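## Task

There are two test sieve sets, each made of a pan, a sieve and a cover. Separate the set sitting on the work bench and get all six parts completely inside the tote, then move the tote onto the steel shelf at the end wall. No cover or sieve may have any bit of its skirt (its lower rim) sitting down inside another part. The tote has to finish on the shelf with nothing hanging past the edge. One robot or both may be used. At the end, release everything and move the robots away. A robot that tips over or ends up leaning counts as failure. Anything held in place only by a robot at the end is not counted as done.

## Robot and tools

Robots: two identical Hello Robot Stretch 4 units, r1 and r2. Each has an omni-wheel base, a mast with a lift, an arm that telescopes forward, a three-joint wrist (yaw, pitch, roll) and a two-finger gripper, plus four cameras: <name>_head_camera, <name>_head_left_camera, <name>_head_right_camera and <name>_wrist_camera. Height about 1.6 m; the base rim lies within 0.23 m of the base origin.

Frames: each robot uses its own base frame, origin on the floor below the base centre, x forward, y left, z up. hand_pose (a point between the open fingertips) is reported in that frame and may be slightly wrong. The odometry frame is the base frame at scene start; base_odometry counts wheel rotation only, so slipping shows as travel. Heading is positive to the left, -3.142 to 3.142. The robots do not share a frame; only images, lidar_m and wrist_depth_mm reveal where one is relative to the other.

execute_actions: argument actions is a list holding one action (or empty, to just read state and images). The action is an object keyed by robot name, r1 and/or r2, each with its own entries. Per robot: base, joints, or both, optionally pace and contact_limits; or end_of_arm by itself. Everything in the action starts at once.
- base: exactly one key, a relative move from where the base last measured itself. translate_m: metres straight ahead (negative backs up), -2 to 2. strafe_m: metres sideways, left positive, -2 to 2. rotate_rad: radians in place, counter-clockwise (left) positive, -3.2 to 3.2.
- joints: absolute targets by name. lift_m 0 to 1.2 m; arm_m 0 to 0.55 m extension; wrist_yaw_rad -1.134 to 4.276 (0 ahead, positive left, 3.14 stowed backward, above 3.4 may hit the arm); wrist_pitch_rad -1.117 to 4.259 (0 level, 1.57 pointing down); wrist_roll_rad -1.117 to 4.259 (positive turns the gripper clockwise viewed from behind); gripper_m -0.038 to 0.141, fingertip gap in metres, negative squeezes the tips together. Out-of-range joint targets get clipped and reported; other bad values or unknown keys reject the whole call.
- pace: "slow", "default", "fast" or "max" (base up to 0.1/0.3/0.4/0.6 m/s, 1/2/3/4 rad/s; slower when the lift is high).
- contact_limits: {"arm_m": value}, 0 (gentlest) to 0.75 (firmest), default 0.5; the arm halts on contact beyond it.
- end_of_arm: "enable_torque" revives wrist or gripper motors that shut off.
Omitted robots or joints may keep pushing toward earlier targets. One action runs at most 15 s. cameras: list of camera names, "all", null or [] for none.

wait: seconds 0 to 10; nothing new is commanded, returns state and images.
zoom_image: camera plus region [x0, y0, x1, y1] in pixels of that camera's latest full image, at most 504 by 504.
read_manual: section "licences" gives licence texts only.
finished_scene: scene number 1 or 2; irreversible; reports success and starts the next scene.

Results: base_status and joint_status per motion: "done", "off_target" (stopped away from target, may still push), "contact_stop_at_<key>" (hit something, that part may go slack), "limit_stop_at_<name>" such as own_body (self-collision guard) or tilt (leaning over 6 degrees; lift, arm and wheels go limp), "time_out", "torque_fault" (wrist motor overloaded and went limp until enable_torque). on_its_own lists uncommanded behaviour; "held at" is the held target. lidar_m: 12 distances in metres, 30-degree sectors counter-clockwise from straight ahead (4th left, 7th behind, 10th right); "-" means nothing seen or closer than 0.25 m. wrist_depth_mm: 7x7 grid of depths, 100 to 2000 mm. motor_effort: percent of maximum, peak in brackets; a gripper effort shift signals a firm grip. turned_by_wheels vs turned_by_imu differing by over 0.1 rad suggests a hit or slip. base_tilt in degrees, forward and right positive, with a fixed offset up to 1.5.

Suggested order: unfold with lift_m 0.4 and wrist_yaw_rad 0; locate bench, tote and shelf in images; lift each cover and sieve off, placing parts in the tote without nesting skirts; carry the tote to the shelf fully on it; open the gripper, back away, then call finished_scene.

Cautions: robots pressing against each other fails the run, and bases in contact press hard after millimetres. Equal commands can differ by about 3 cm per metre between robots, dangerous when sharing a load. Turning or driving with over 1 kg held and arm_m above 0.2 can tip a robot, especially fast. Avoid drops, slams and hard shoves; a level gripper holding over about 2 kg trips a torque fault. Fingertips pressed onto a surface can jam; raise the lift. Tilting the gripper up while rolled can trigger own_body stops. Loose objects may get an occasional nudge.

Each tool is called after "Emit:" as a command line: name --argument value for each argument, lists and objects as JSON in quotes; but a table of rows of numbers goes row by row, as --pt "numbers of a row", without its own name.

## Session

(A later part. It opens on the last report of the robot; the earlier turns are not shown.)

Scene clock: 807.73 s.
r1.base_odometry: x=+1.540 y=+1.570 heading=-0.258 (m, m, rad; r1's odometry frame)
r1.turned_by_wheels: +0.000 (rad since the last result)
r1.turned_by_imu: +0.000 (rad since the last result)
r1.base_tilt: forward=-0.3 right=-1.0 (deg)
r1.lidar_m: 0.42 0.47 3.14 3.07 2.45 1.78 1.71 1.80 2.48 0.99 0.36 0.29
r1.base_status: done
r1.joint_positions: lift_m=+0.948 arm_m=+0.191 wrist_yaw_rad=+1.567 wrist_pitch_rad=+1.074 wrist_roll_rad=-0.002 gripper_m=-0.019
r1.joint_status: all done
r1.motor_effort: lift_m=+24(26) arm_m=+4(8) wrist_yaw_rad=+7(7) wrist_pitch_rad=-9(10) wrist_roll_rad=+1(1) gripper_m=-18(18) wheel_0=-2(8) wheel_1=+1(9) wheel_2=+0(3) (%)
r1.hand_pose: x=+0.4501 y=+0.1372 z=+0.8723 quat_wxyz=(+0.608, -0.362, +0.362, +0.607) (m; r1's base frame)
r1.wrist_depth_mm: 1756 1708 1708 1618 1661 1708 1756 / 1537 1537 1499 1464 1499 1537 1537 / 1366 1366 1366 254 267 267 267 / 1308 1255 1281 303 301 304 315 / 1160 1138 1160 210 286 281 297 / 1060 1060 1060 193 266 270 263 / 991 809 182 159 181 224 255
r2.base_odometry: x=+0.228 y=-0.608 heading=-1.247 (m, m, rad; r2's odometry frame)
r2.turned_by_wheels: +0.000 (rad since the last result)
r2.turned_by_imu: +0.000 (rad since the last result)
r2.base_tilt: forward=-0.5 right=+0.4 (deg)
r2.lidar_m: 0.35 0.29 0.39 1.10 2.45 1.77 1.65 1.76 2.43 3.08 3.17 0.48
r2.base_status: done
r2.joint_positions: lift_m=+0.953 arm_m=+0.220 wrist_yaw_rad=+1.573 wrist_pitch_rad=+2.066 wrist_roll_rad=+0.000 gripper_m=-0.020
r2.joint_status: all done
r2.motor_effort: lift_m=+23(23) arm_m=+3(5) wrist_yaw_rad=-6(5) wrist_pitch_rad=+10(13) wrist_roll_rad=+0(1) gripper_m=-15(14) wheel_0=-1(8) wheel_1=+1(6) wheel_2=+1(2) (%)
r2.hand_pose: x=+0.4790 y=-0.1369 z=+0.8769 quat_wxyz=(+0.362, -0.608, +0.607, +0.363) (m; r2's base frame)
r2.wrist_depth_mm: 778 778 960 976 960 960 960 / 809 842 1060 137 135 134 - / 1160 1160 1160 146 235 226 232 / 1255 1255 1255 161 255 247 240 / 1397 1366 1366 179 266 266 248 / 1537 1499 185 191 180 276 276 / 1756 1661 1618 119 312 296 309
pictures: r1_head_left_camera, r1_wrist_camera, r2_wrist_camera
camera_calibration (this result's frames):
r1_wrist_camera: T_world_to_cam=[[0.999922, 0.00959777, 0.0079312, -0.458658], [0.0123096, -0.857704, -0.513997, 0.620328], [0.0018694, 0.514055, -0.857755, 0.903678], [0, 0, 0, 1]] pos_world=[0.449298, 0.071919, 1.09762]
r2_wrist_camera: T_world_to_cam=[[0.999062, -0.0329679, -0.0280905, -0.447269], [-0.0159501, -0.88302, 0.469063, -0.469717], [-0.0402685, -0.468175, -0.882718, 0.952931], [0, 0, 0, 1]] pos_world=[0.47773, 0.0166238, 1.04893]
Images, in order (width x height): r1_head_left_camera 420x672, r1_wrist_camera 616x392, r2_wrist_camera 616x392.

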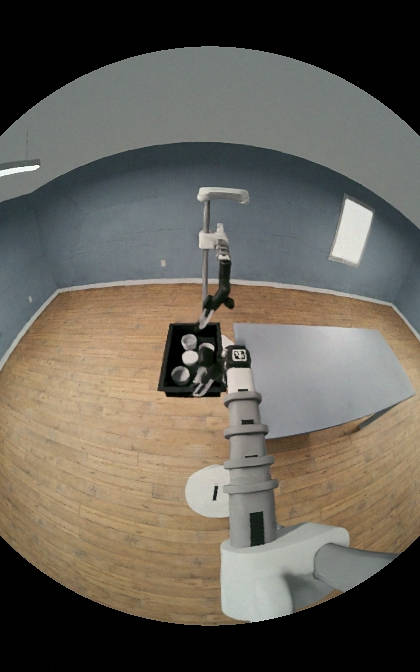

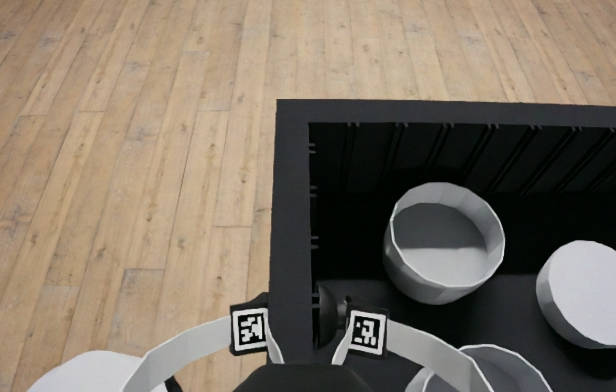

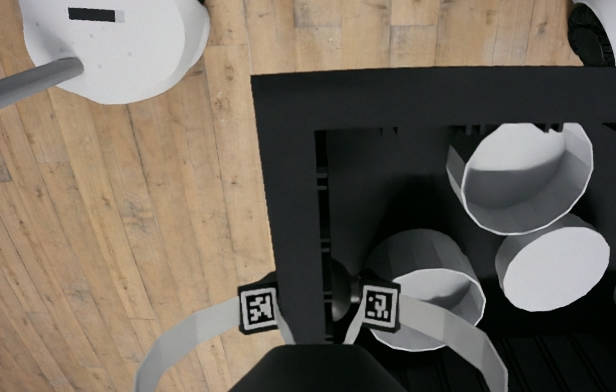

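Emit:
execute_actions --actions '[{"r1": {"base": {"strafe_m": 1.8}, "joints": {"arm_m": 0.2}}, "r2": {"base": {"strafe_m": -1.8}, "joints": {"arm_m": 0.229}}}]' --cameras '["r2_wrist_camera", "r1_wrist_camera", "r1_head_left_camera", "r2_head_right_camera"]'

Scene clock: 820.30 s.
r1.base_odometry: x=+2.000 y=+3.311 heading=-0.259 (m, m, rad; r1's odometry frame)
r1.turned_by_wheels: +0.000 (rad since the last result)
r1.turned_by_imu: +0.000 (rad since the last result)
r1.base_tilt: forward=-0.3 right=-1.0 (deg)
r1.lidar_m: 0.44 0.46 1.30 1.22 1.79 1.76 1.71 1.77 2.45 1.91 1.99 3.10
r1.base_status: done
r1.joint_positions: lift_m=+0.948 arm_m=+0.199 wrist_yaw_rad=+1.566 wrist_pitch_rad=+1.074 wrist_roll_rad=-0.002 gripper_m=-0.019
r1.joint_status: all done
r1.motor_effort: lift_m=+24(24) arm_m=+4(10) wrist_yaw_rad=+10(10) wrist_pitch_rad=-10(10) wrist_roll_rad=+0(1) gripper_m=-19(18) wheel_0=-1(11) wheel_1=-2(11) wheel_2=+0(2) (%)
r1.hand_pose: x=+0.4583 y=+0.1371 z=+0.8723 quat_wxyz=(+0.609, -0.362, +0.362, +0.607) (m; r1's base frame)
r1.wrist_depth_mm: 1661 1708 1661 1708 1618 1708 1708 / 1537 1430 1499 1464 1537 1576 1537 / 1397 1397 1336 254 267 267 268 / 1255 1229 1281 300 300 303 314 / 1138 1138 1160 286 285 281 296 / 1060 1042 1042 191 264 268 263 / 976 798 182 161 181 220 254
r2.base_odometry: x=-1.478 y=-1.182 heading=-1.247 (m, m, rad; r2's odometry frame)
r2.turned_by_wheels: +0.000 (rad since the last result)
r2.turned_by_imu: -0.001 (rad since the last result)
r2.base_tilt: forward=-0.5 right=+0.4 (deg)
r2.lidar_m: 0.44 3.09 1.97 1.93 2.40 1.77 1.67 1.75 1.78 1.25 1.29 0.50
r2.base_status: done
r2.joint_positions: lift_m=+0.953 arm_m=+0.229 wrist_yaw_rad=+1.574 wrist_pitch_rad=+2.066 wrist_roll_rad=+0.000 gripper_m=-0.020
r2.joint_status: all done
r2.motor_effort: lift_m=+23(23) arm_m=+2(8) wrist_yaw_rad=-9(10) wrist_pitch_rad=+13(14) wrist_roll_rad=+0(0) gripper_m=-18(17) wheel_0=-3(9) wheel_1=+0(6) wheel_2=+2(4) (%)
r2.hand_pose: x=+0.4873 y=-0.1368 z=+0.8769 quat_wxyz=(+0.362, -0.608, +0.606, +0.363) (m; r2's base frame)
r2.wrist_depth_mm: 788 778 991 976 976 960 960 / 842 842 1060 136 135 133 - / 1160 1138 1138 145 236 226 232 / 1229 1255 1229 160 255 247 239 / 1397 1366 1336 175 265 266 248 / 1537 1499 185 190 181 271 277 / 1708 1708 1661 119 312 300 310
pictures: r1_head_left_camera, r1_wrist_camera, r2_head_right_camera, r2_wrist_camera
camera_calibration (this result's frames):
r1_wrist_camera: T_world_to_cam=[[0.99993, 0.00873793, 0.00796668, -0.466793], [0.0115897, -0.857836, -0.513792, 0.620271], [0.00234463, 0.513849, -0.857878, 0.90365], [0, 0, 0, 1]] pos_world=[0.457453, 0.0718309, 1.09763]
r2_wrist_camera: T_world_to_cam=[[0.999097, -0.031863, -0.028093, -0.455366], [-0.0149752, -0.883071, 0.469, -0.46991], [-0.0397519, -0.468156, -0.882751, 0.953098], [0, 0, 0, 1]] pos_world=[0.485805, 0.016725, 1.04894]
Images, in order (width x height): r1_head_left_camera 420x672, r1_wrist_camera 616x392, r2_head_right_camera 420x672, r2_wrist_camera 616x392.

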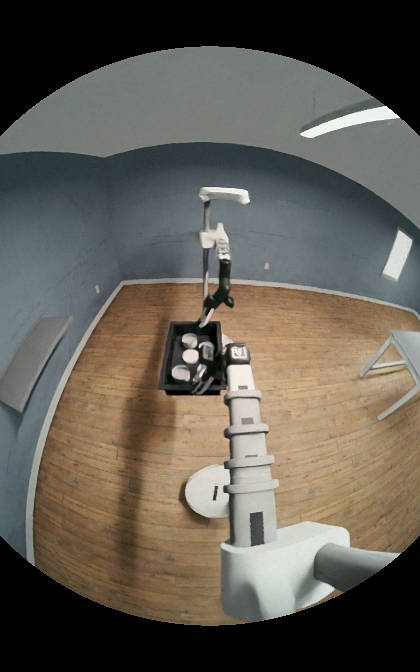

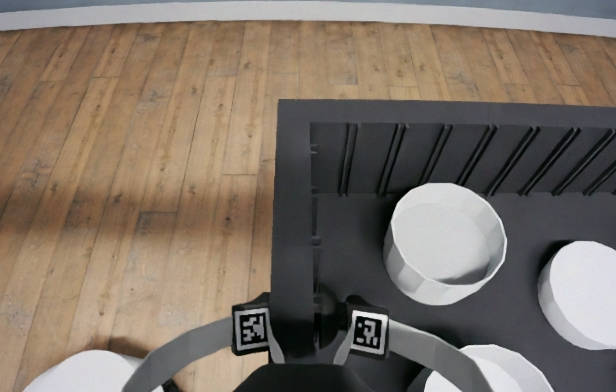

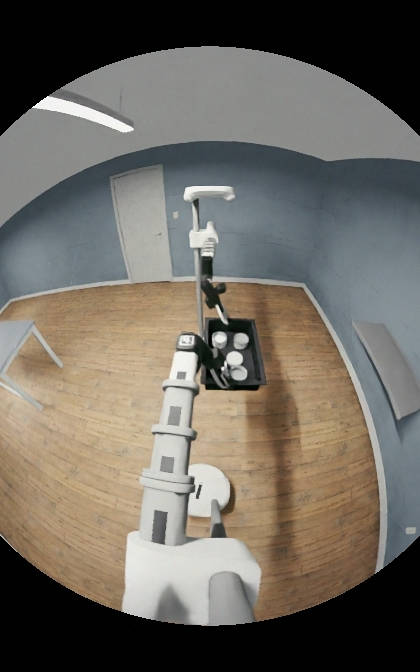

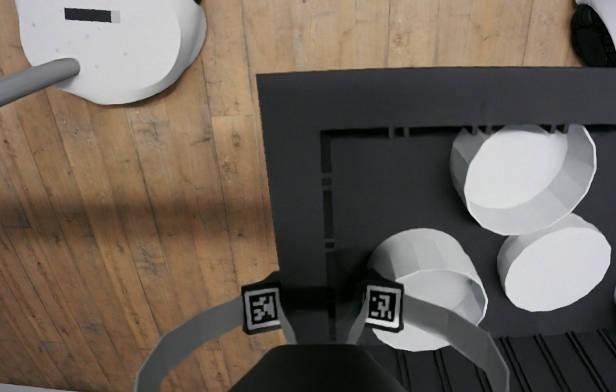

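Emit:
zoom_image --camera "r1_head_left_camera" --region '[0, 290, 140, 430]'

Emit:
zoom_image --camera "r2_head_right_camera" --region '[280, 290, 420, 430]'

Region (0, 290, 140, 430) of r1_head_left_camera's 420x672 image, scaled by 3.600, with more detail than that image has.

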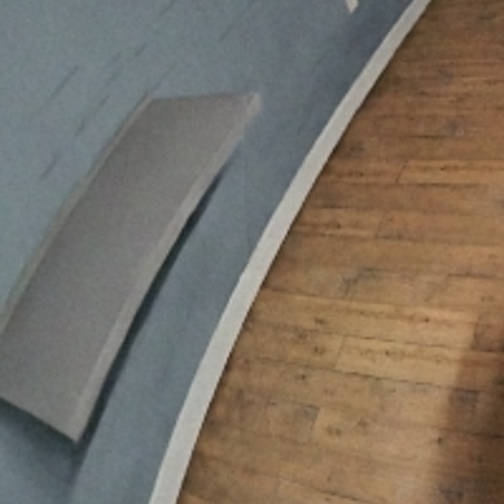

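Region (280, 290, 420, 430) of r2_head_right_camera's 420x672 image, scaled by 3.600, with more detail than that image has.

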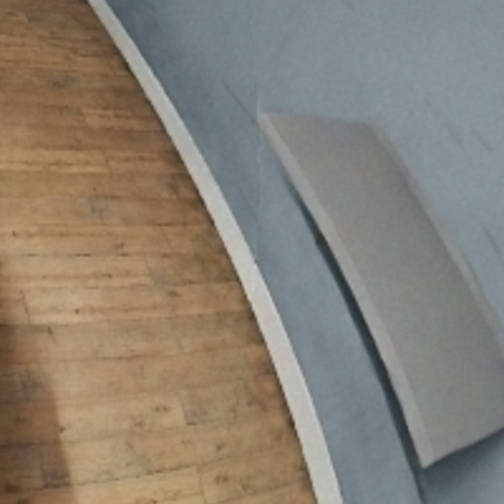

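Emit:
execute_actions --actions '[{"r1": {"base": {"strafe_m": 1.1}, "joints": {"arm_m": 0.208}}, "r2": {"base": {"strafe_m": -1.1}, "joints": {"arm_m": 0.237}}}]' --cameras '["r2_wrist_camera", "r1_wrist_camera", "r1_head_left_camera", "r2_head_right_camera"]'

Scene clock: 861.17 s.
r1.base_odometry: x=+2.281 y=+4.374 heading=-0.259 (m, m, rad; r1's odometry frame)
r1.turned_by_wheels: +0.000 (rad since the last result)
r1.turned_by_imu: +0.000 (rad since the last result)
r1.base_tilt: forward=-0.4 right=-1.0 (deg)
r1.lidar_m: 0.43 0.25 0.30 0.58 0.61 0.85 1.68 1.79 2.44 3.04 3.15 3.16
r1.base_status: done
r1.joint_positions: lift_m=+0.948 arm_m=+0.207 wrist_yaw_rad=+1.567 wrist_pitch_rad=+1.074 wrist_roll_rad=-0.002 gripper_m=-0.019
r1.joint_status: all done
r1.motor_effort: lift_m=+24(25) arm_m=+4(7) wrist_yaw_rad=+7(9) wrist_pitch_rad=-10(11) wrist_roll_rad=+0(0) gripper_m=-19(19) wheel_0=-2(8) wheel_1=-1(9) wheel_2=+0(5) (%)
r1.hand_pose: x=+0.4661 y=+0.1372 z=+0.8723 quat_wxyz=(+0.608, -0.362, +0.362, +0.607) (m; r1's base frame)
r1.wrist_depth_mm: 597 554 517 530 525 530 535 / 683 484 469 473 473 473 484 / 831 424 424 254 267 265 265 / 946 384 387 301 300 301 315 / 359 355 355 209 286 282 296 / 334 336 330 194 267 268 263 / 991 798 580 159 180 221 253
r2.base_odometry: x=-2.521 y=-1.532 heading=-1.247 (m, m, rad; r2's odometry frame)
r2.turned_by_wheels: +0.000 (rad since the last result)
r2.turned_by_imu: -0.001 (rad since the last result)
r2.base_tilt: forward=-0.4 right=+0.3 (deg)
r2.lidar_m: 0.47 3.11 3.11 3.00 2.36 1.72 1.66 0.88 0.58 0.57 0.32 0.25
r2.base_status: done
r2.joint_positions: lift_m=+0.953 arm_m=+0.236 wrist_yaw_rad=+1.572 wrist_pitch_rad=+2.066 wrist_roll_rad=+0.000 gripper_m=-0.020
r2.joint_status: all done
r2.motor_effort: lift_m=+23(23) arm_m=+3(6) wrist_yaw_rad=-6(9) wrist_pitch_rad=+11(13) wrist_roll_rad=+1(0) gripper_m=-18(20) wheel_0=-1(9) wheel_1=+1(10) wheel_2=+1(5) (%)
r2.hand_pose: x=+0.4950 y=-0.1369 z=+0.8769 quat_wxyz=(+0.362, -0.608, +0.607, +0.363) (m; r2's base frame)
r2.wrist_depth_mm: 788 788 976 976 976 960 960 / 842 842 1060 137 135 134 - / 1160 1138 1138 148 236 226 233 / 1229 1205 1205 161 256 248 237 / 375 364 359 179 264 266 248 / 854 402 185 191 181 277 276 / 768 439 436 119 314 297 307
pictures: r1_head_left_camera, r1_wrist_camera, r2_head_right_camera, r2_wrist_camera
camera_calibration (this result's frames):
r1_wrist_camera: T_world_to_cam=[[0.999921, 0.00967893, 0.00796803, -0.474678], [0.0123979, -0.857771, -0.513882, 0.619981], [0.00186091, 0.51394, -0.857824, 0.903764], [0, 0, 0, 1]] pos_world=[0.465273, 0.071916, 1.09765]
r2_wrist_camera: T_world_to_cam=[[0.999059, -0.0330535, -0.0280921, -0.46323], [-0.0160268, -0.88304, 0.469024, -0.469393], [-0.0403093, -0.468132, -0.882738, 0.953627], [0, 0, 0, 1]] pos_world=[0.493711, 0.0166199, 1.04895]
Images, in order (width x height): r1_head_left_camera 420x672, r1_wrist_camera 616x392, r2_head_right_camera 420x672, r2_wrist_camera 616x392.

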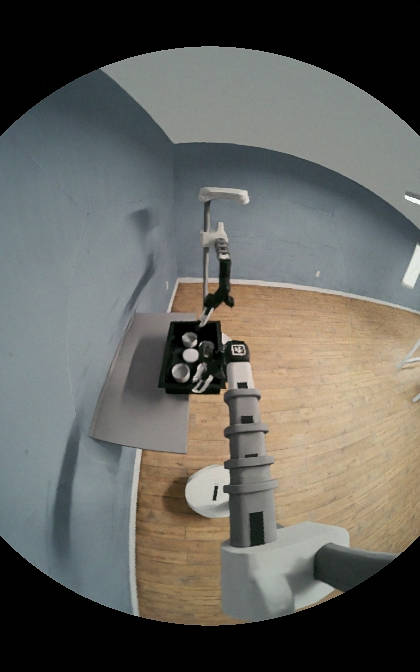

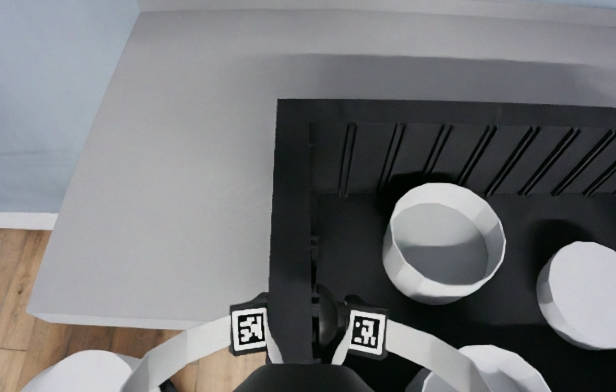

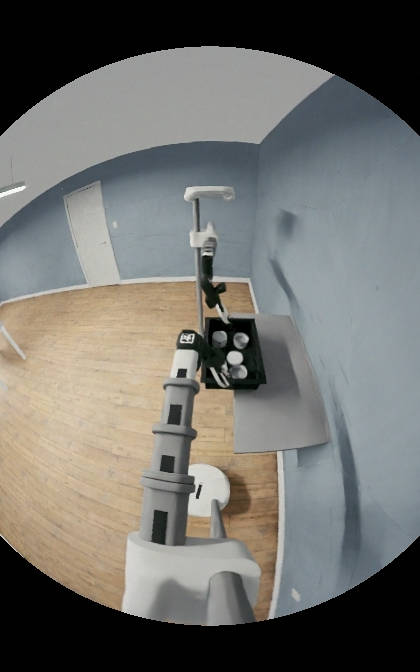

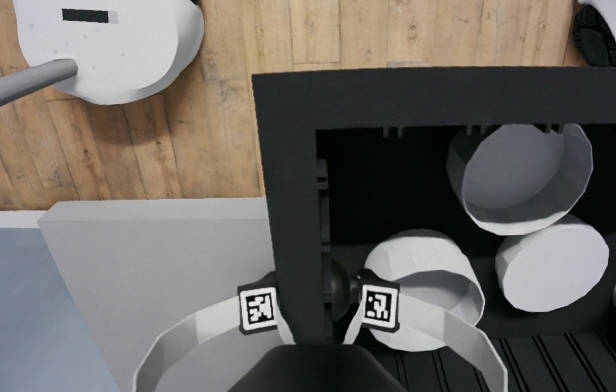

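Emit:
execute_actions --actions '[{"r1": {"base": {"strafe_m": 0.22}, "joints": {"arm_m": 0.211}}, "r2": {"base": {"strafe_m": -0.22}, "joints": {"arm_m": 0.24}}}]' --cameras '["r1_head_left_camera"]'

Emit:
execute_actions --actions '[{"r1": {"joints": {"lift_m": 0.898}, "pace": "slow"}, "r2": {"joints": {"lift_m": 0.903}, "pace": "slow"}}]' --cameras '["r2_wrist_camera", "r1_wrist_camera"]'

Scene clock: 873.07 s.
r1.base_odometry: x=+2.337 y=+4.587 heading=-0.259 (m, m, rad; r1's odometry frame)
r1.turned_by_wheels: +0.000 (rad since the last result)
r1.turned_by_imu: -0.001 (rad since the last result)
r1.base_tilt: forward=-0.4 right=-1.0 (deg)
r1.lidar_m: 0.25 0.25 0.29 0.35 0.37 0.53 1.61 1.78 2.45 3.25 3.43 3.16
r1.base_status: done
r1.joint_positions: lift_m=+0.948 arm_m=+0.210 wrist_yaw_rad=+1.569 wrist_pitch_rad=+1.074 wrist_roll_rad=-0.002 gripper_m=-0.019
r1.joint_status: all done
r1.motor_effort: lift_m=+24(24) arm_m=+5(8) wrist_yaw_rad=+2(7) wrist_pitch_rad=-9(10) wrist_roll_rad=+1(0) gripper_m=-18(18) wheel_0=+0(8) wheel_1=+0(9) wheel_2=+0(0) (%)
r1.hand_pose: x=+0.4687 y=+0.1373 z=+0.8723 quat_wxyz=(+0.608, -0.362, +0.362, +0.607) (m; r1's base frame)
r1.wrist_depth_mm: 351 351 351 351 349 347 345 / 399 404 407 394 392 387 384 / 488 421 424 256 264 265 264 / 580 384 387 301 301 303 314 / 359 357 353 211 286 281 294 / 327 327 325 190 267 268 260 / 307 301 242 160 180 220 255
r2.base_odometry: x=-2.730 y=-1.602 heading=-1.247 (m, m, rad; r2's odometry frame)
r2.turned_by_wheels: +0.000 (rad since the last result)
r2.turned_by_imu: -0.001 (rad since the last result)
r2.base_tilt: forward=-0.4 right=+0.3 (deg)
r2.lidar_m: 0.25 3.17 3.36 3.23 2.38 1.75 1.58 0.56 0.40 0.33 0.32 0.25
r2.base_status: done
r2.joint_positions: lift_m=+0.953 arm_m=+0.239 wrist_yaw_rad=+1.571 wrist_pitch_rad=+2.066 wrist_roll_rad=+0.000 gripper_m=-0.020
r2.joint_status: all done
r2.motor_effort: lift_m=+23(23) arm_m=+4(5) wrist_yaw_rad=-3(6) wrist_pitch_rad=+11(14) wrist_roll_rad=+0(0) gripper_m=-18(19) wheel_0=-1(8) wheel_1=-1(7) wheel_2=+0(3) (%)
r2.hand_pose: x=+0.4977 y=-0.1370 z=+0.8769 quat_wxyz=(+0.362, -0.607, +0.607, +0.362) (m; r2's base frame)
r2.wrist_depth_mm: 266 263 263 262 259 256 - / 283 283 279 137 136 134 - / 306 304 303 148 236 227 233 / 336 332 329 161 256 247 239 / 377 364 359 179 264 266 248 / 554 402 185 195 181 276 274 / 500 439 433 122 314 296 309
pictures: r1_head_left_camera
Images, in order (width x height): r1_head_left_camera 420x672.

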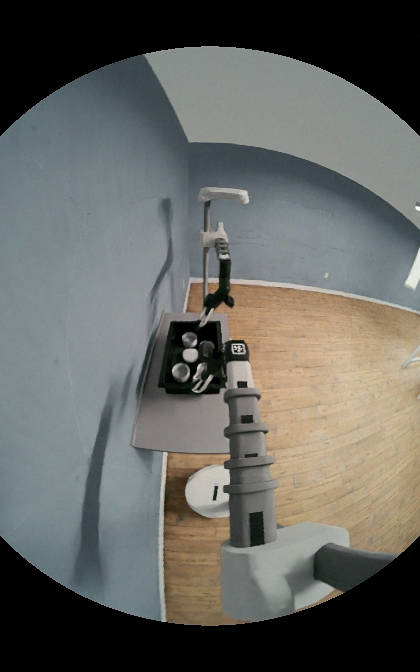

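Scene clock: 874.37 s.
r1.base_odometry: x=+2.337 y=+4.587 heading=-0.259 (m, m, rad; r1's odometry frame)
r1.turned_by_wheels: +0.000 (rad since the last result)
r1.turned_by_imu: +0.000 (rad since the last result)
r1.base_tilt: forward=-0.4 right=-1.0 (deg)
r1.lidar_m: 0.25 0.25 0.30 0.34 0.34 0.52 1.61 1.77 2.47 3.26 3.42 3.15
r1.base_status: not commanded
r1.joint_positions: lift_m=+0.898 arm_m=+0.210 wrist_yaw_rad=+1.569 wrist_pitch_rad=+1.074 wrist_roll_rad=-0.002 gripper_m=-0.019
r1.joint_status: all done
r1.motor_effort: lift_m=+20(23) arm_m=+5(5) wrist_yaw_rad=+3(3) wrist_pitch_rad=-9(10) wrist_roll_rad=+0(0) gripper_m=-18(18) wheel_0=+0(0) wheel_1=+0(0) wheel_2=+0(0) (%)
r1.hand_pose: x=+0.4687 y=+0.1373 z=+0.8226 quat_wxyz=(+0.608, -0.362, +0.362, +0.607) (m; r1's base frame)
r1.wrist_depth_mm: 349 355 353 351 353 343 349 / 387 387 384 382 379 379 382 / 377 362 362 256 266 267 265 / 327 330 329 301 303 303 314 / 301 301 303 209 286 278 294 / 279 278 277 190 268 268 263 / 262 256 220 161 180 223 253
r2.base_odometry: x=-2.730 y=-1.602 heading=-1.247 (m, m, rad; r2's odometry frame)
r2.turned_by_wheels: +0.000 (rad since the last result)
r2.turned_by_imu: +0.000 (rad since the last result)
r2.base_tilt: forward=-0.5 right=+0.3 (deg)
r2.lidar_m: 0.25 3.15 3.36 3.23 2.42 1.77 1.59 0.56 0.38 0.33 0.32 0.25
r2.base_status: not commanded
r2.joint_positions: lift_m=+0.903 arm_m=+0.239 wrist_yaw_rad=+1.571 wrist_pitch_rad=+2.066 wrist_roll_rad=+0.000 gripper_m=-0.020
r2.joint_status: all done
r2.motor_effort: lift_m=+16(24) arm_m=+4(4) wrist_yaw_rad=-2(2) wrist_pitch_rad=+12(12) wrist_roll_rad=+0(0) gripper_m=-19(16) wheel_0=-1(1) wheel_1=-1(1) wheel_2=+0(0) (%)
r2.hand_pose: x=+0.4977 y=-0.1370 z=+0.8275 quat_wxyz=(+0.362, -0.607, +0.607, +0.362) (m; r2's base frame)
r2.wrist_depth_mm: 219 216 217 215 213 211 - / 234 233 231 138 137 135 - / 253 252 249 149 236 227 229 / 276 273 271 162 256 247 240 / 304 298 296 180 264 265 248 / 338 330 184 194 181 276 274 / 382 362 357 122 314 297 309
pictures: r1_wrist_camera, r2_wrist_camera
camera_calibration (this result's frames):
r1_wrist_camera: T_world_to_cam=[[0.999907, 0.0110434, 0.00796858, -0.477126], [0.0135687, -0.857735, -0.513913, 0.593993], [0.00115959, 0.513973, -0.857806, 0.861372], [0, 0, 0, 1]] pos_world=[0.468023, 0.0720358, 1.04795]
r2_wrist_camera: T_world_to_cam=[[0.999019, -0.0342287, -0.0280939, -0.46746], [-0.0170663, -0.883039, 0.468988, -0.445723], [-0.0408609, -0.468049, -0.882757, 0.910403], [0, 0, 0, 1]] pos_world=[0.496595, 0.0165215, 0.999572]
Images, in order (width x height): r1_wrist_camera 616x392, r2_wrist_camera 616x392.

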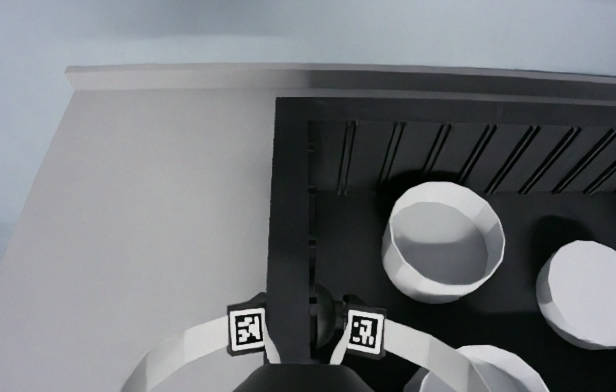

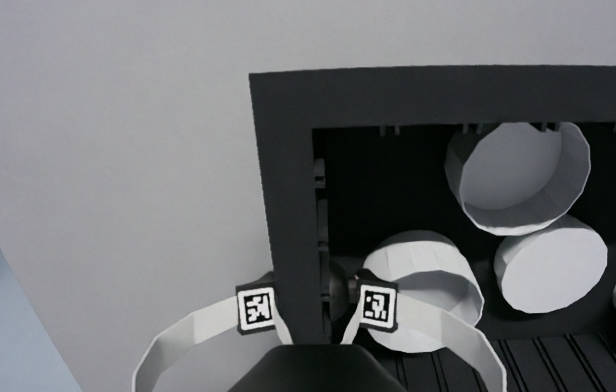

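Emit:
execute_actions --actions '[{"r1": {"joints": {"lift_m": 0.892}, "pace": "slow"}, "r2": {"joints": {"lift_m": 0.896}, "pace": "slow"}}]' --cameras '[]'

Emit:
execute_actions --actions '[{"r1": {"joints": {"gripper_m": 0.05, "arm_m": 0.2}, "pace": "slow"}, "r2": {"joints": {"gripper_m": 0.05, "arm_m": 0.229}, "pace": "slow"}}]' --cameras '["r2_wrist_camera", "r1_wrist_camera"]'

Scene clock: 880.60 s.
r1.base_odometry: x=+2.337 y=+4.587 heading=-0.259 (m, m, rad; r1's odometry frame)
r1.turned_by_wheels: +0.000 (rad since the last result)
r1.turned_by_imu: -0.001 (rad since the last result)
r1.base_tilt: forward=-0.4 right=-1.0 (deg)
r1.lidar_m: 0.25 0.25 0.27 0.34 0.38 0.53 1.63 1.77 2.46 3.24 3.36 3.15
r1.base_status: not commanded
r1.joint_positions: lift_m=+0.892 arm_m=+0.210 wrist_yaw_rad=+1.569 wrist_pitch_rad=+1.074 wrist_roll_rad=-0.002 gripper_m=-0.019
r1.joint_status: all done
r1.motor_effort: lift_m=+20(20) arm_m=+5(5) wrist_yaw_rad=+4(3) wrist_pitch_rad=-10(9) wrist_roll_rad=+0(0) gripper_m=-18(18) wheel_0=+0(0) wheel_1=+0(0) wheel_2=+0(0) (%)
r1.hand_pose: x=+0.4687 y=+0.1373 z=+0.8167 quat_wxyz=(+0.608, -0.362, +0.362, +0.607) (m; r1's base frame)
r1.wrist_depth_mm: 351 351 353 355 353 345 347 / 387 379 382 377 377 375 373 / 362 353 353 256 266 265 266 / 320 322 324 303 301 301 312 / 294 296 298 209 285 283 296 / 271 274 270 191 267 268 263 / 255 252 216 153 180 222 253
r2.base_odometry: x=-2.730 y=-1.602 heading=-1.247 (m, m, rad; r2's odometry frame)
r2.turned_by_wheels: +0.000 (rad since the last result)
r2.turned_by_imu: -0.001 (rad since the last result)
r2.base_tilt: forward=-0.5 right=+0.3 (deg)
r2.lidar_m: 0.25 3.14 3.37 3.24 2.43 1.73 1.60 0.56 0.40 0.35 0.30 0.25
r2.base_status: not commanded
r2.joint_positions: lift_m=+0.896 arm_m=+0.239 wrist_yaw_rad=+1.571 wrist_pitch_rad=+2.066 wrist_roll_rad=+0.000 gripper_m=-0.020
r2.joint_status: all done
r2.motor_effort: lift_m=+14(20) arm_m=+4(4) wrist_yaw_rad=-2(3) wrist_pitch_rad=+11(12) wrist_roll_rad=-1(0) gripper_m=-20(15) wheel_0=-1(1) wheel_1=-1(1) wheel_2=+0(0) (%)
r2.hand_pose: x=+0.4977 y=-0.1371 z=+0.8206 quat_wxyz=(+0.362, -0.607, +0.607, +0.362) (m; r2's base frame)
r2.wrist_depth_mm: 213 211 211 209 208 205 - / 227 226 225 138 137 135 - / 246 245 242 150 236 228 230 / 268 266 264 162 256 247 240 / 294 291 287 180 264 265 248 / 327 322 185 191 181 276 274 / 366 351 347 123 312 297 309
pictures: none
No camera images: the call's "cameras" was empty. Leave "cameras" out to get every camera's image.

Scene clock: 883.13 s.
r1.base_odometry: x=+2.337 y=+4.587 heading=-0.259 (m, m, rad; r1's odometry frame)
r1.turned_by_wheels: +0.000 (rad since the last result)
r1.turned_by_imu: -0.001 (rad since the last result)
r1.base_tilt: forward=-0.4 right=-1.0 (deg)
r1.lidar_m: 0.25 0.25 0.29 0.35 0.39 0.55 1.66 1.77 2.45 3.27 3.39 3.13
r1.base_status: not commanded
r1.joint_positions: lift_m=+0.892 arm_m=+0.201 wrist_yaw_rad=+1.569 wrist_pitch_rad=+1.071 wrist_roll_rad=-0.002 gripper_m=+0.050
r1.joint_status: all done
r1.motor_effort: lift_m=+20(20) arm_m=-6(9) wrist_yaw_rad=+0(14) wrist_pitch_rad=+0(8) wrist_roll_rad=+0(0) gripper_m=-4(18) wheel_0=+0(0) wheel_1=+0(0) wheel_2=+0(0) (%)
r1.hand_pose: x=+0.4595 y=+0.1382 z=+0.8171 quat_wxyz=(+0.608, -0.361, +0.360, +0.608) (m; r1's base frame)
r1.wrist_depth_mm: 351 349 353 349 347 347 343 / 387 377 377 377 379 370 377 / 445 357 355 259 268 267 268 / 325 322 327 314 312 300 315 / 297 297 300 291 287 278 297 / 272 276 210 195 219 270 268 / 255 253 255 145 251 229 256
r2.base_odometry: x=-2.730 y=-1.602 heading=-1.247 (m, m, rad; r2's odometry frame)
r2.turned_by_wheels: +0.000 (rad since the last result)
r2.turned_by_imu: -0.001 (rad since the last result)
r2.base_tilt: forward=-0.4 right=+0.3 (deg)
r2.lidar_m: 0.25 3.14 3.35 3.21 2.41 1.76 1.56 0.55 0.40 0.35 0.32 0.25
r2.base_status: not commanded
r2.joint_positions: lift_m=+0.896 arm_m=+0.230 wrist_yaw_rad=+1.571 wrist_pitch_rad=+2.069 wrist_roll_rad=+0.000 gripper_m=+0.050
r2.joint_status: all done
r2.motor_effort: lift_m=+15(15) arm_m=-5(7) wrist_yaw_rad=+0(14) wrist_pitch_rad=+1(11) wrist_roll_rad=+1(0) gripper_m=-3(17) wheel_0=-1(1) wheel_1=-1(1) wheel_2=+1(2) (%)
r2.hand_pose: x=+0.4881 y=-0.1380 z=+0.8211 quat_wxyz=(+0.361, -0.608, +0.608, +0.361) (m; r2's base frame)
r2.wrist_depth_mm: 213 212 211 211 208 206 - / 228 227 226 141 138 136 - / 247 246 244 150 237 228 234 / 270 267 264 163 257 251 244 / 297 293 286 178 267 268 251 / 330 325 195 196 191 278 278 / 373 357 351 121 315 303 312
pictures: r1_wrist_camera, r2_wrist_camera
camera_calibration (this result's frames):
r1_wrist_camera: T_world_to_cam=[[0.999897, 0.01192, 0.00800994, -0.468023], [0.0143442, -0.856113, -0.516589, 0.593617], [0.000699693, 0.51665, -0.856196, 0.854697], [0, 0, 0, 1]] pos_world=[0.458861, 0.0722023, 1.04219]
r2_wrist_camera: T_world_to_cam=[[0.998994, -0.0350427, -0.0279656, -0.458282], [-0.0176939, -0.881289, 0.472246, -0.445894], [-0.0411946, -0.471276, -0.881023, 0.902186], [0, 0, 0, 1]] pos_world=[0.487097, 0.0161578, 0.992603]
Images, in order (width x height): r1_wrist_camera 616x392, r2_wrist_camera 616x392.

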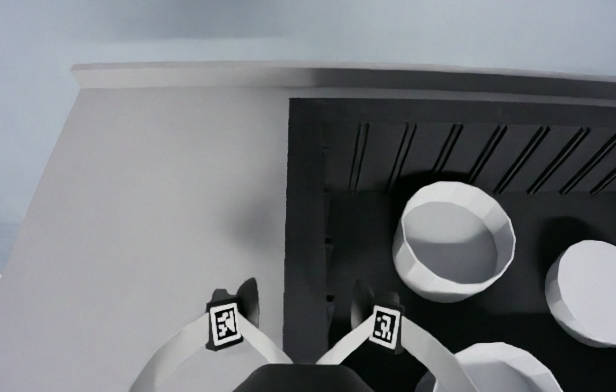

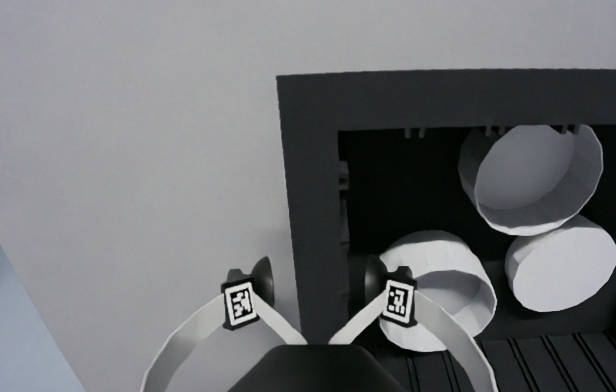

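The tote is released. Now I'll lift clear and back away.

Emit:
execute_actions --actions '[{"r1": {"joints": {"lift_m": 1.0}}, "r2": {"joints": {"lift_m": 1.0}}}]' --cameras '[]'

Emit:
execute_actions --actions '[{"r1": {"base": {"translate_m": -0.35}, "joints": {"arm_m": 0.0}}, "r2": {"base": {"translate_m": -0.35}, "joints": {"arm_m": 0.0}}}]' --cameras '["r1_head_camera", "r2_head_camera", "r1_head_left_camera"]'

Scene clock: 890.80 s.
r1.base_odometry: x=+2.337 y=+4.587 heading=-0.259 (m, m, rad; r1's odometry frame)
r1.turned_by_wheels: +0.000 (rad since the last result)
r1.turned_by_imu: -0.001 (rad since the last result)
r1.base_tilt: forward=-0.4 right=-1.0 (deg)
r1.lidar_m: 0.25 0.25 0.31 0.35 0.39 0.54 1.62 1.76 2.48 3.22 3.41 3.18
r1.base_status: not commanded
r1.joint_positions: lift_m=+1.000 arm_m=+0.201 wrist_yaw_rad=+1.570 wrist_pitch_rad=+1.071 wrist_roll_rad=-0.002 gripper_m=+0.050
r1.joint_status: all done
r1.motor_effort: lift_m=+23(26) arm_m=-5(6) wrist_yaw_rad=+1(0) wrist_pitch_rad=+0(0) wrist_roll_rad=+1(1) gripper_m=-5(3) wheel_0=+0(0) wheel_1=+0(0) wheel_2=+0(0) (%)
r1.hand_pose: x=+0.4595 y=+0.1382 z=+0.9248 quat_wxyz=(+0.608, -0.361, +0.360, +0.608) (m; r1's base frame)
r1.wrist_depth_mm: 351 349 349 351 347 345 343 / 402 402 404 402 402 397 394 / 480 466 466 466 462 469 466 / 609 445 452 357 355 355 355 / 820 413 413 399 389 404 404 / 1078 382 210 375 220 368 362 / 359 349 353 144 345 349 342
r2.base_odometry: x=-2.730 y=-1.602 heading=-1.247 (m, m, rad; r2's odometry frame)
r2.turned_by_wheels: +0.000 (rad since the last result)
r2.turned_by_imu: -0.001 (rad since the last result)
r2.base_tilt: forward=-0.5 right=+0.3 (deg)
r2.lidar_m: 0.25 3.14 3.32 3.23 2.40 1.75 1.58 0.56 0.39 0.36 0.28 0.25
r2.base_status: not commanded
r2.joint_positions: lift_m=+1.000 arm_m=+0.230 wrist_yaw_rad=+1.571 wrist_pitch_rad=+2.069 wrist_roll_rad=+0.000 gripper_m=+0.050
r2.joint_status: all done
r2.motor_effort: lift_m=+21(18) arm_m=-5(5) wrist_yaw_rad=-1(1) wrist_pitch_rad=+1(2) wrist_roll_rad=+0(0) gripper_m=+2(4) wheel_0=-1(1) wheel_1=-1(1) wheel_2=+0(0) (%)
r2.hand_pose: x=+0.4881 y=-0.1380 z=+0.9245 quat_wxyz=(+0.361, -0.608, +0.608, +0.361) (m; r2's base frame)
r2.wrist_depth_mm: 312 309 309 300 262 258 - / 332 330 329 319 322 317 315 / 368 357 355 343 347 336 342 / 854 389 387 370 362 353 362 / 707 427 418 407 375 404 399 / 574 484 195 351 191 366 355 / 492 480 480 121 455 449 459
pictures: none
No camera images: the call's "cameras" was empty. Leave "cameras" out to get every camera's image.

Scene clock: 893.43 s.
r1.base_odometry: x=+1.999 y=+4.676 heading=-0.259 (m, m, rad; r1's odometry frame)
r1.turned_by_wheels: +0.000 (rad since the last result)
r1.turned_by_imu: -0.002 (rad since the last result)
r1.base_tilt: forward=-0.4 right=-1.0 (deg)
r1.lidar_m: 0.55 0.54 0.40 0.36 0.38 0.57 1.33 1.42 1.98 3.28 3.39 3.52
r1.base_status: done
r1.joint_positions: lift_m=+1.000 arm_m=+0.002 wrist_yaw_rad=+1.570 wrist_pitch_rad=+1.071 wrist_roll_rad=-0.002 gripper_m=+0.050
r1.joint_status: all done
r1.motor_effort: lift_m=+23(24) arm_m=-5(2) wrist_yaw_rad=-1(1) wrist_pitch_rad=+0(2) wrist_roll_rad=+1(1) gripper_m=-4(5) wheel_0=-1(7) wheel_1=-1(6) wheel_2=+2(8) (%)
r1.hand_pose: x=+0.2600 y=+0.1382 z=+0.9249 quat_wxyz=(+0.608, -0.361, +0.360, +0.608) (m; r1's base frame)
r1.wrist_depth_mm: 355 359 355 355 353 349 349 / 407 410 413 410 410 404 397 / 492 496 492 492 488 484 473 / 609 615 603 609 591 597 473 / 809 820 809 788 778 768 452 / 1098 1060 211 1078 219 1078 1078 / 1060 1042 866 144 1025 1060 1078
r2.base_odometry: x=-2.841 y=-1.270 heading=-1.247 (m, m, rad; r2's odometry frame)
r2.turned_by_wheels: +0.000 (rad since the last result)
r2.turned_by_imu: -0.001 (rad since the last result)
r2.base_tilt: forward=-0.5 right=+0.3 (deg)
r2.lidar_m: 0.53 3.50 3.35 3.29 1.89 1.38 1.31 0.57 0.38 0.36 0.37 0.52
r2.base_status: done
r2.joint_positions: lift_m=+1.000 arm_m=+0.001 wrist_yaw_rad=+1.570 wrist_pitch_rad=+2.069 wrist_roll_rad=+0.000 gripper_m=+0.050
r2.joint_status: all done
r2.motor_effort: lift_m=+21(22) arm_m=-4(5) wrist_yaw_rad=-1(1) wrist_pitch_rad=+0(1) wrist_roll_rad=+0(0) gripper_m=-3(7) wheel_0=+1(5) wheel_1=+2(4) wheel_2=-2(10) (%)
r2.hand_pose: x=+0.2590 y=-0.1380 z=+0.9245 quat_wxyz=(+0.361, -0.608, +0.608, +0.361) (m; r2's base frame)
r2.wrist_depth_mm: 1042 831 831 1025 1025 991 991 / 1078 778 904 1098 1098 1098 1078 / 1118 1160 1160 1118 1098 1078 1060 / 931 891 878 854 842 820 809 / 707 699 691 683 668 654 621 / 574 569 196 564 192 539 488 / 496 480 480 121 480 452 462
pictures: r1_head_camera, r1_head_left_camera, r2_head_camera
Images, in order (width x height): r1_head_camera 420x560, r1_head_left_camera 420x672, r2_head_camera 420x560.

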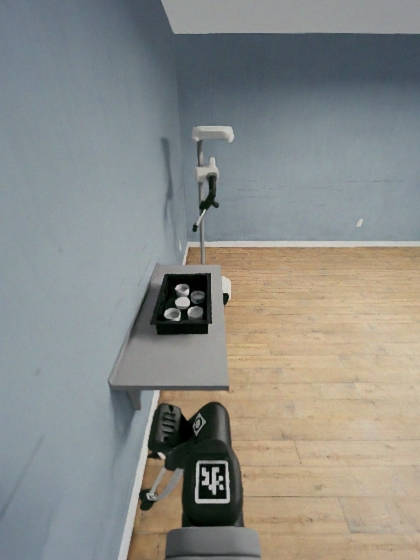

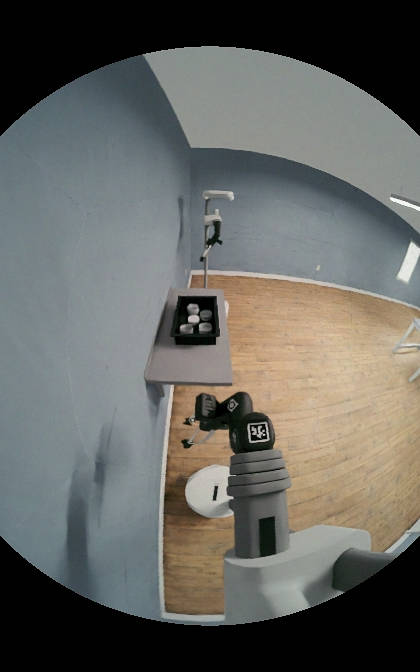

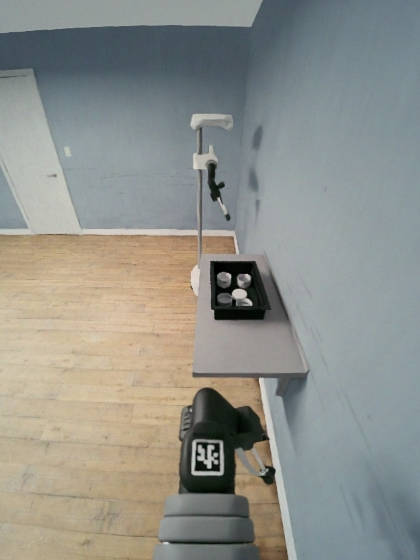

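The tote sits fully on the shelf with all parts inside, and both robots are clear.

Emit:
finished_scene --scene 1

The scene is finished: the task was done.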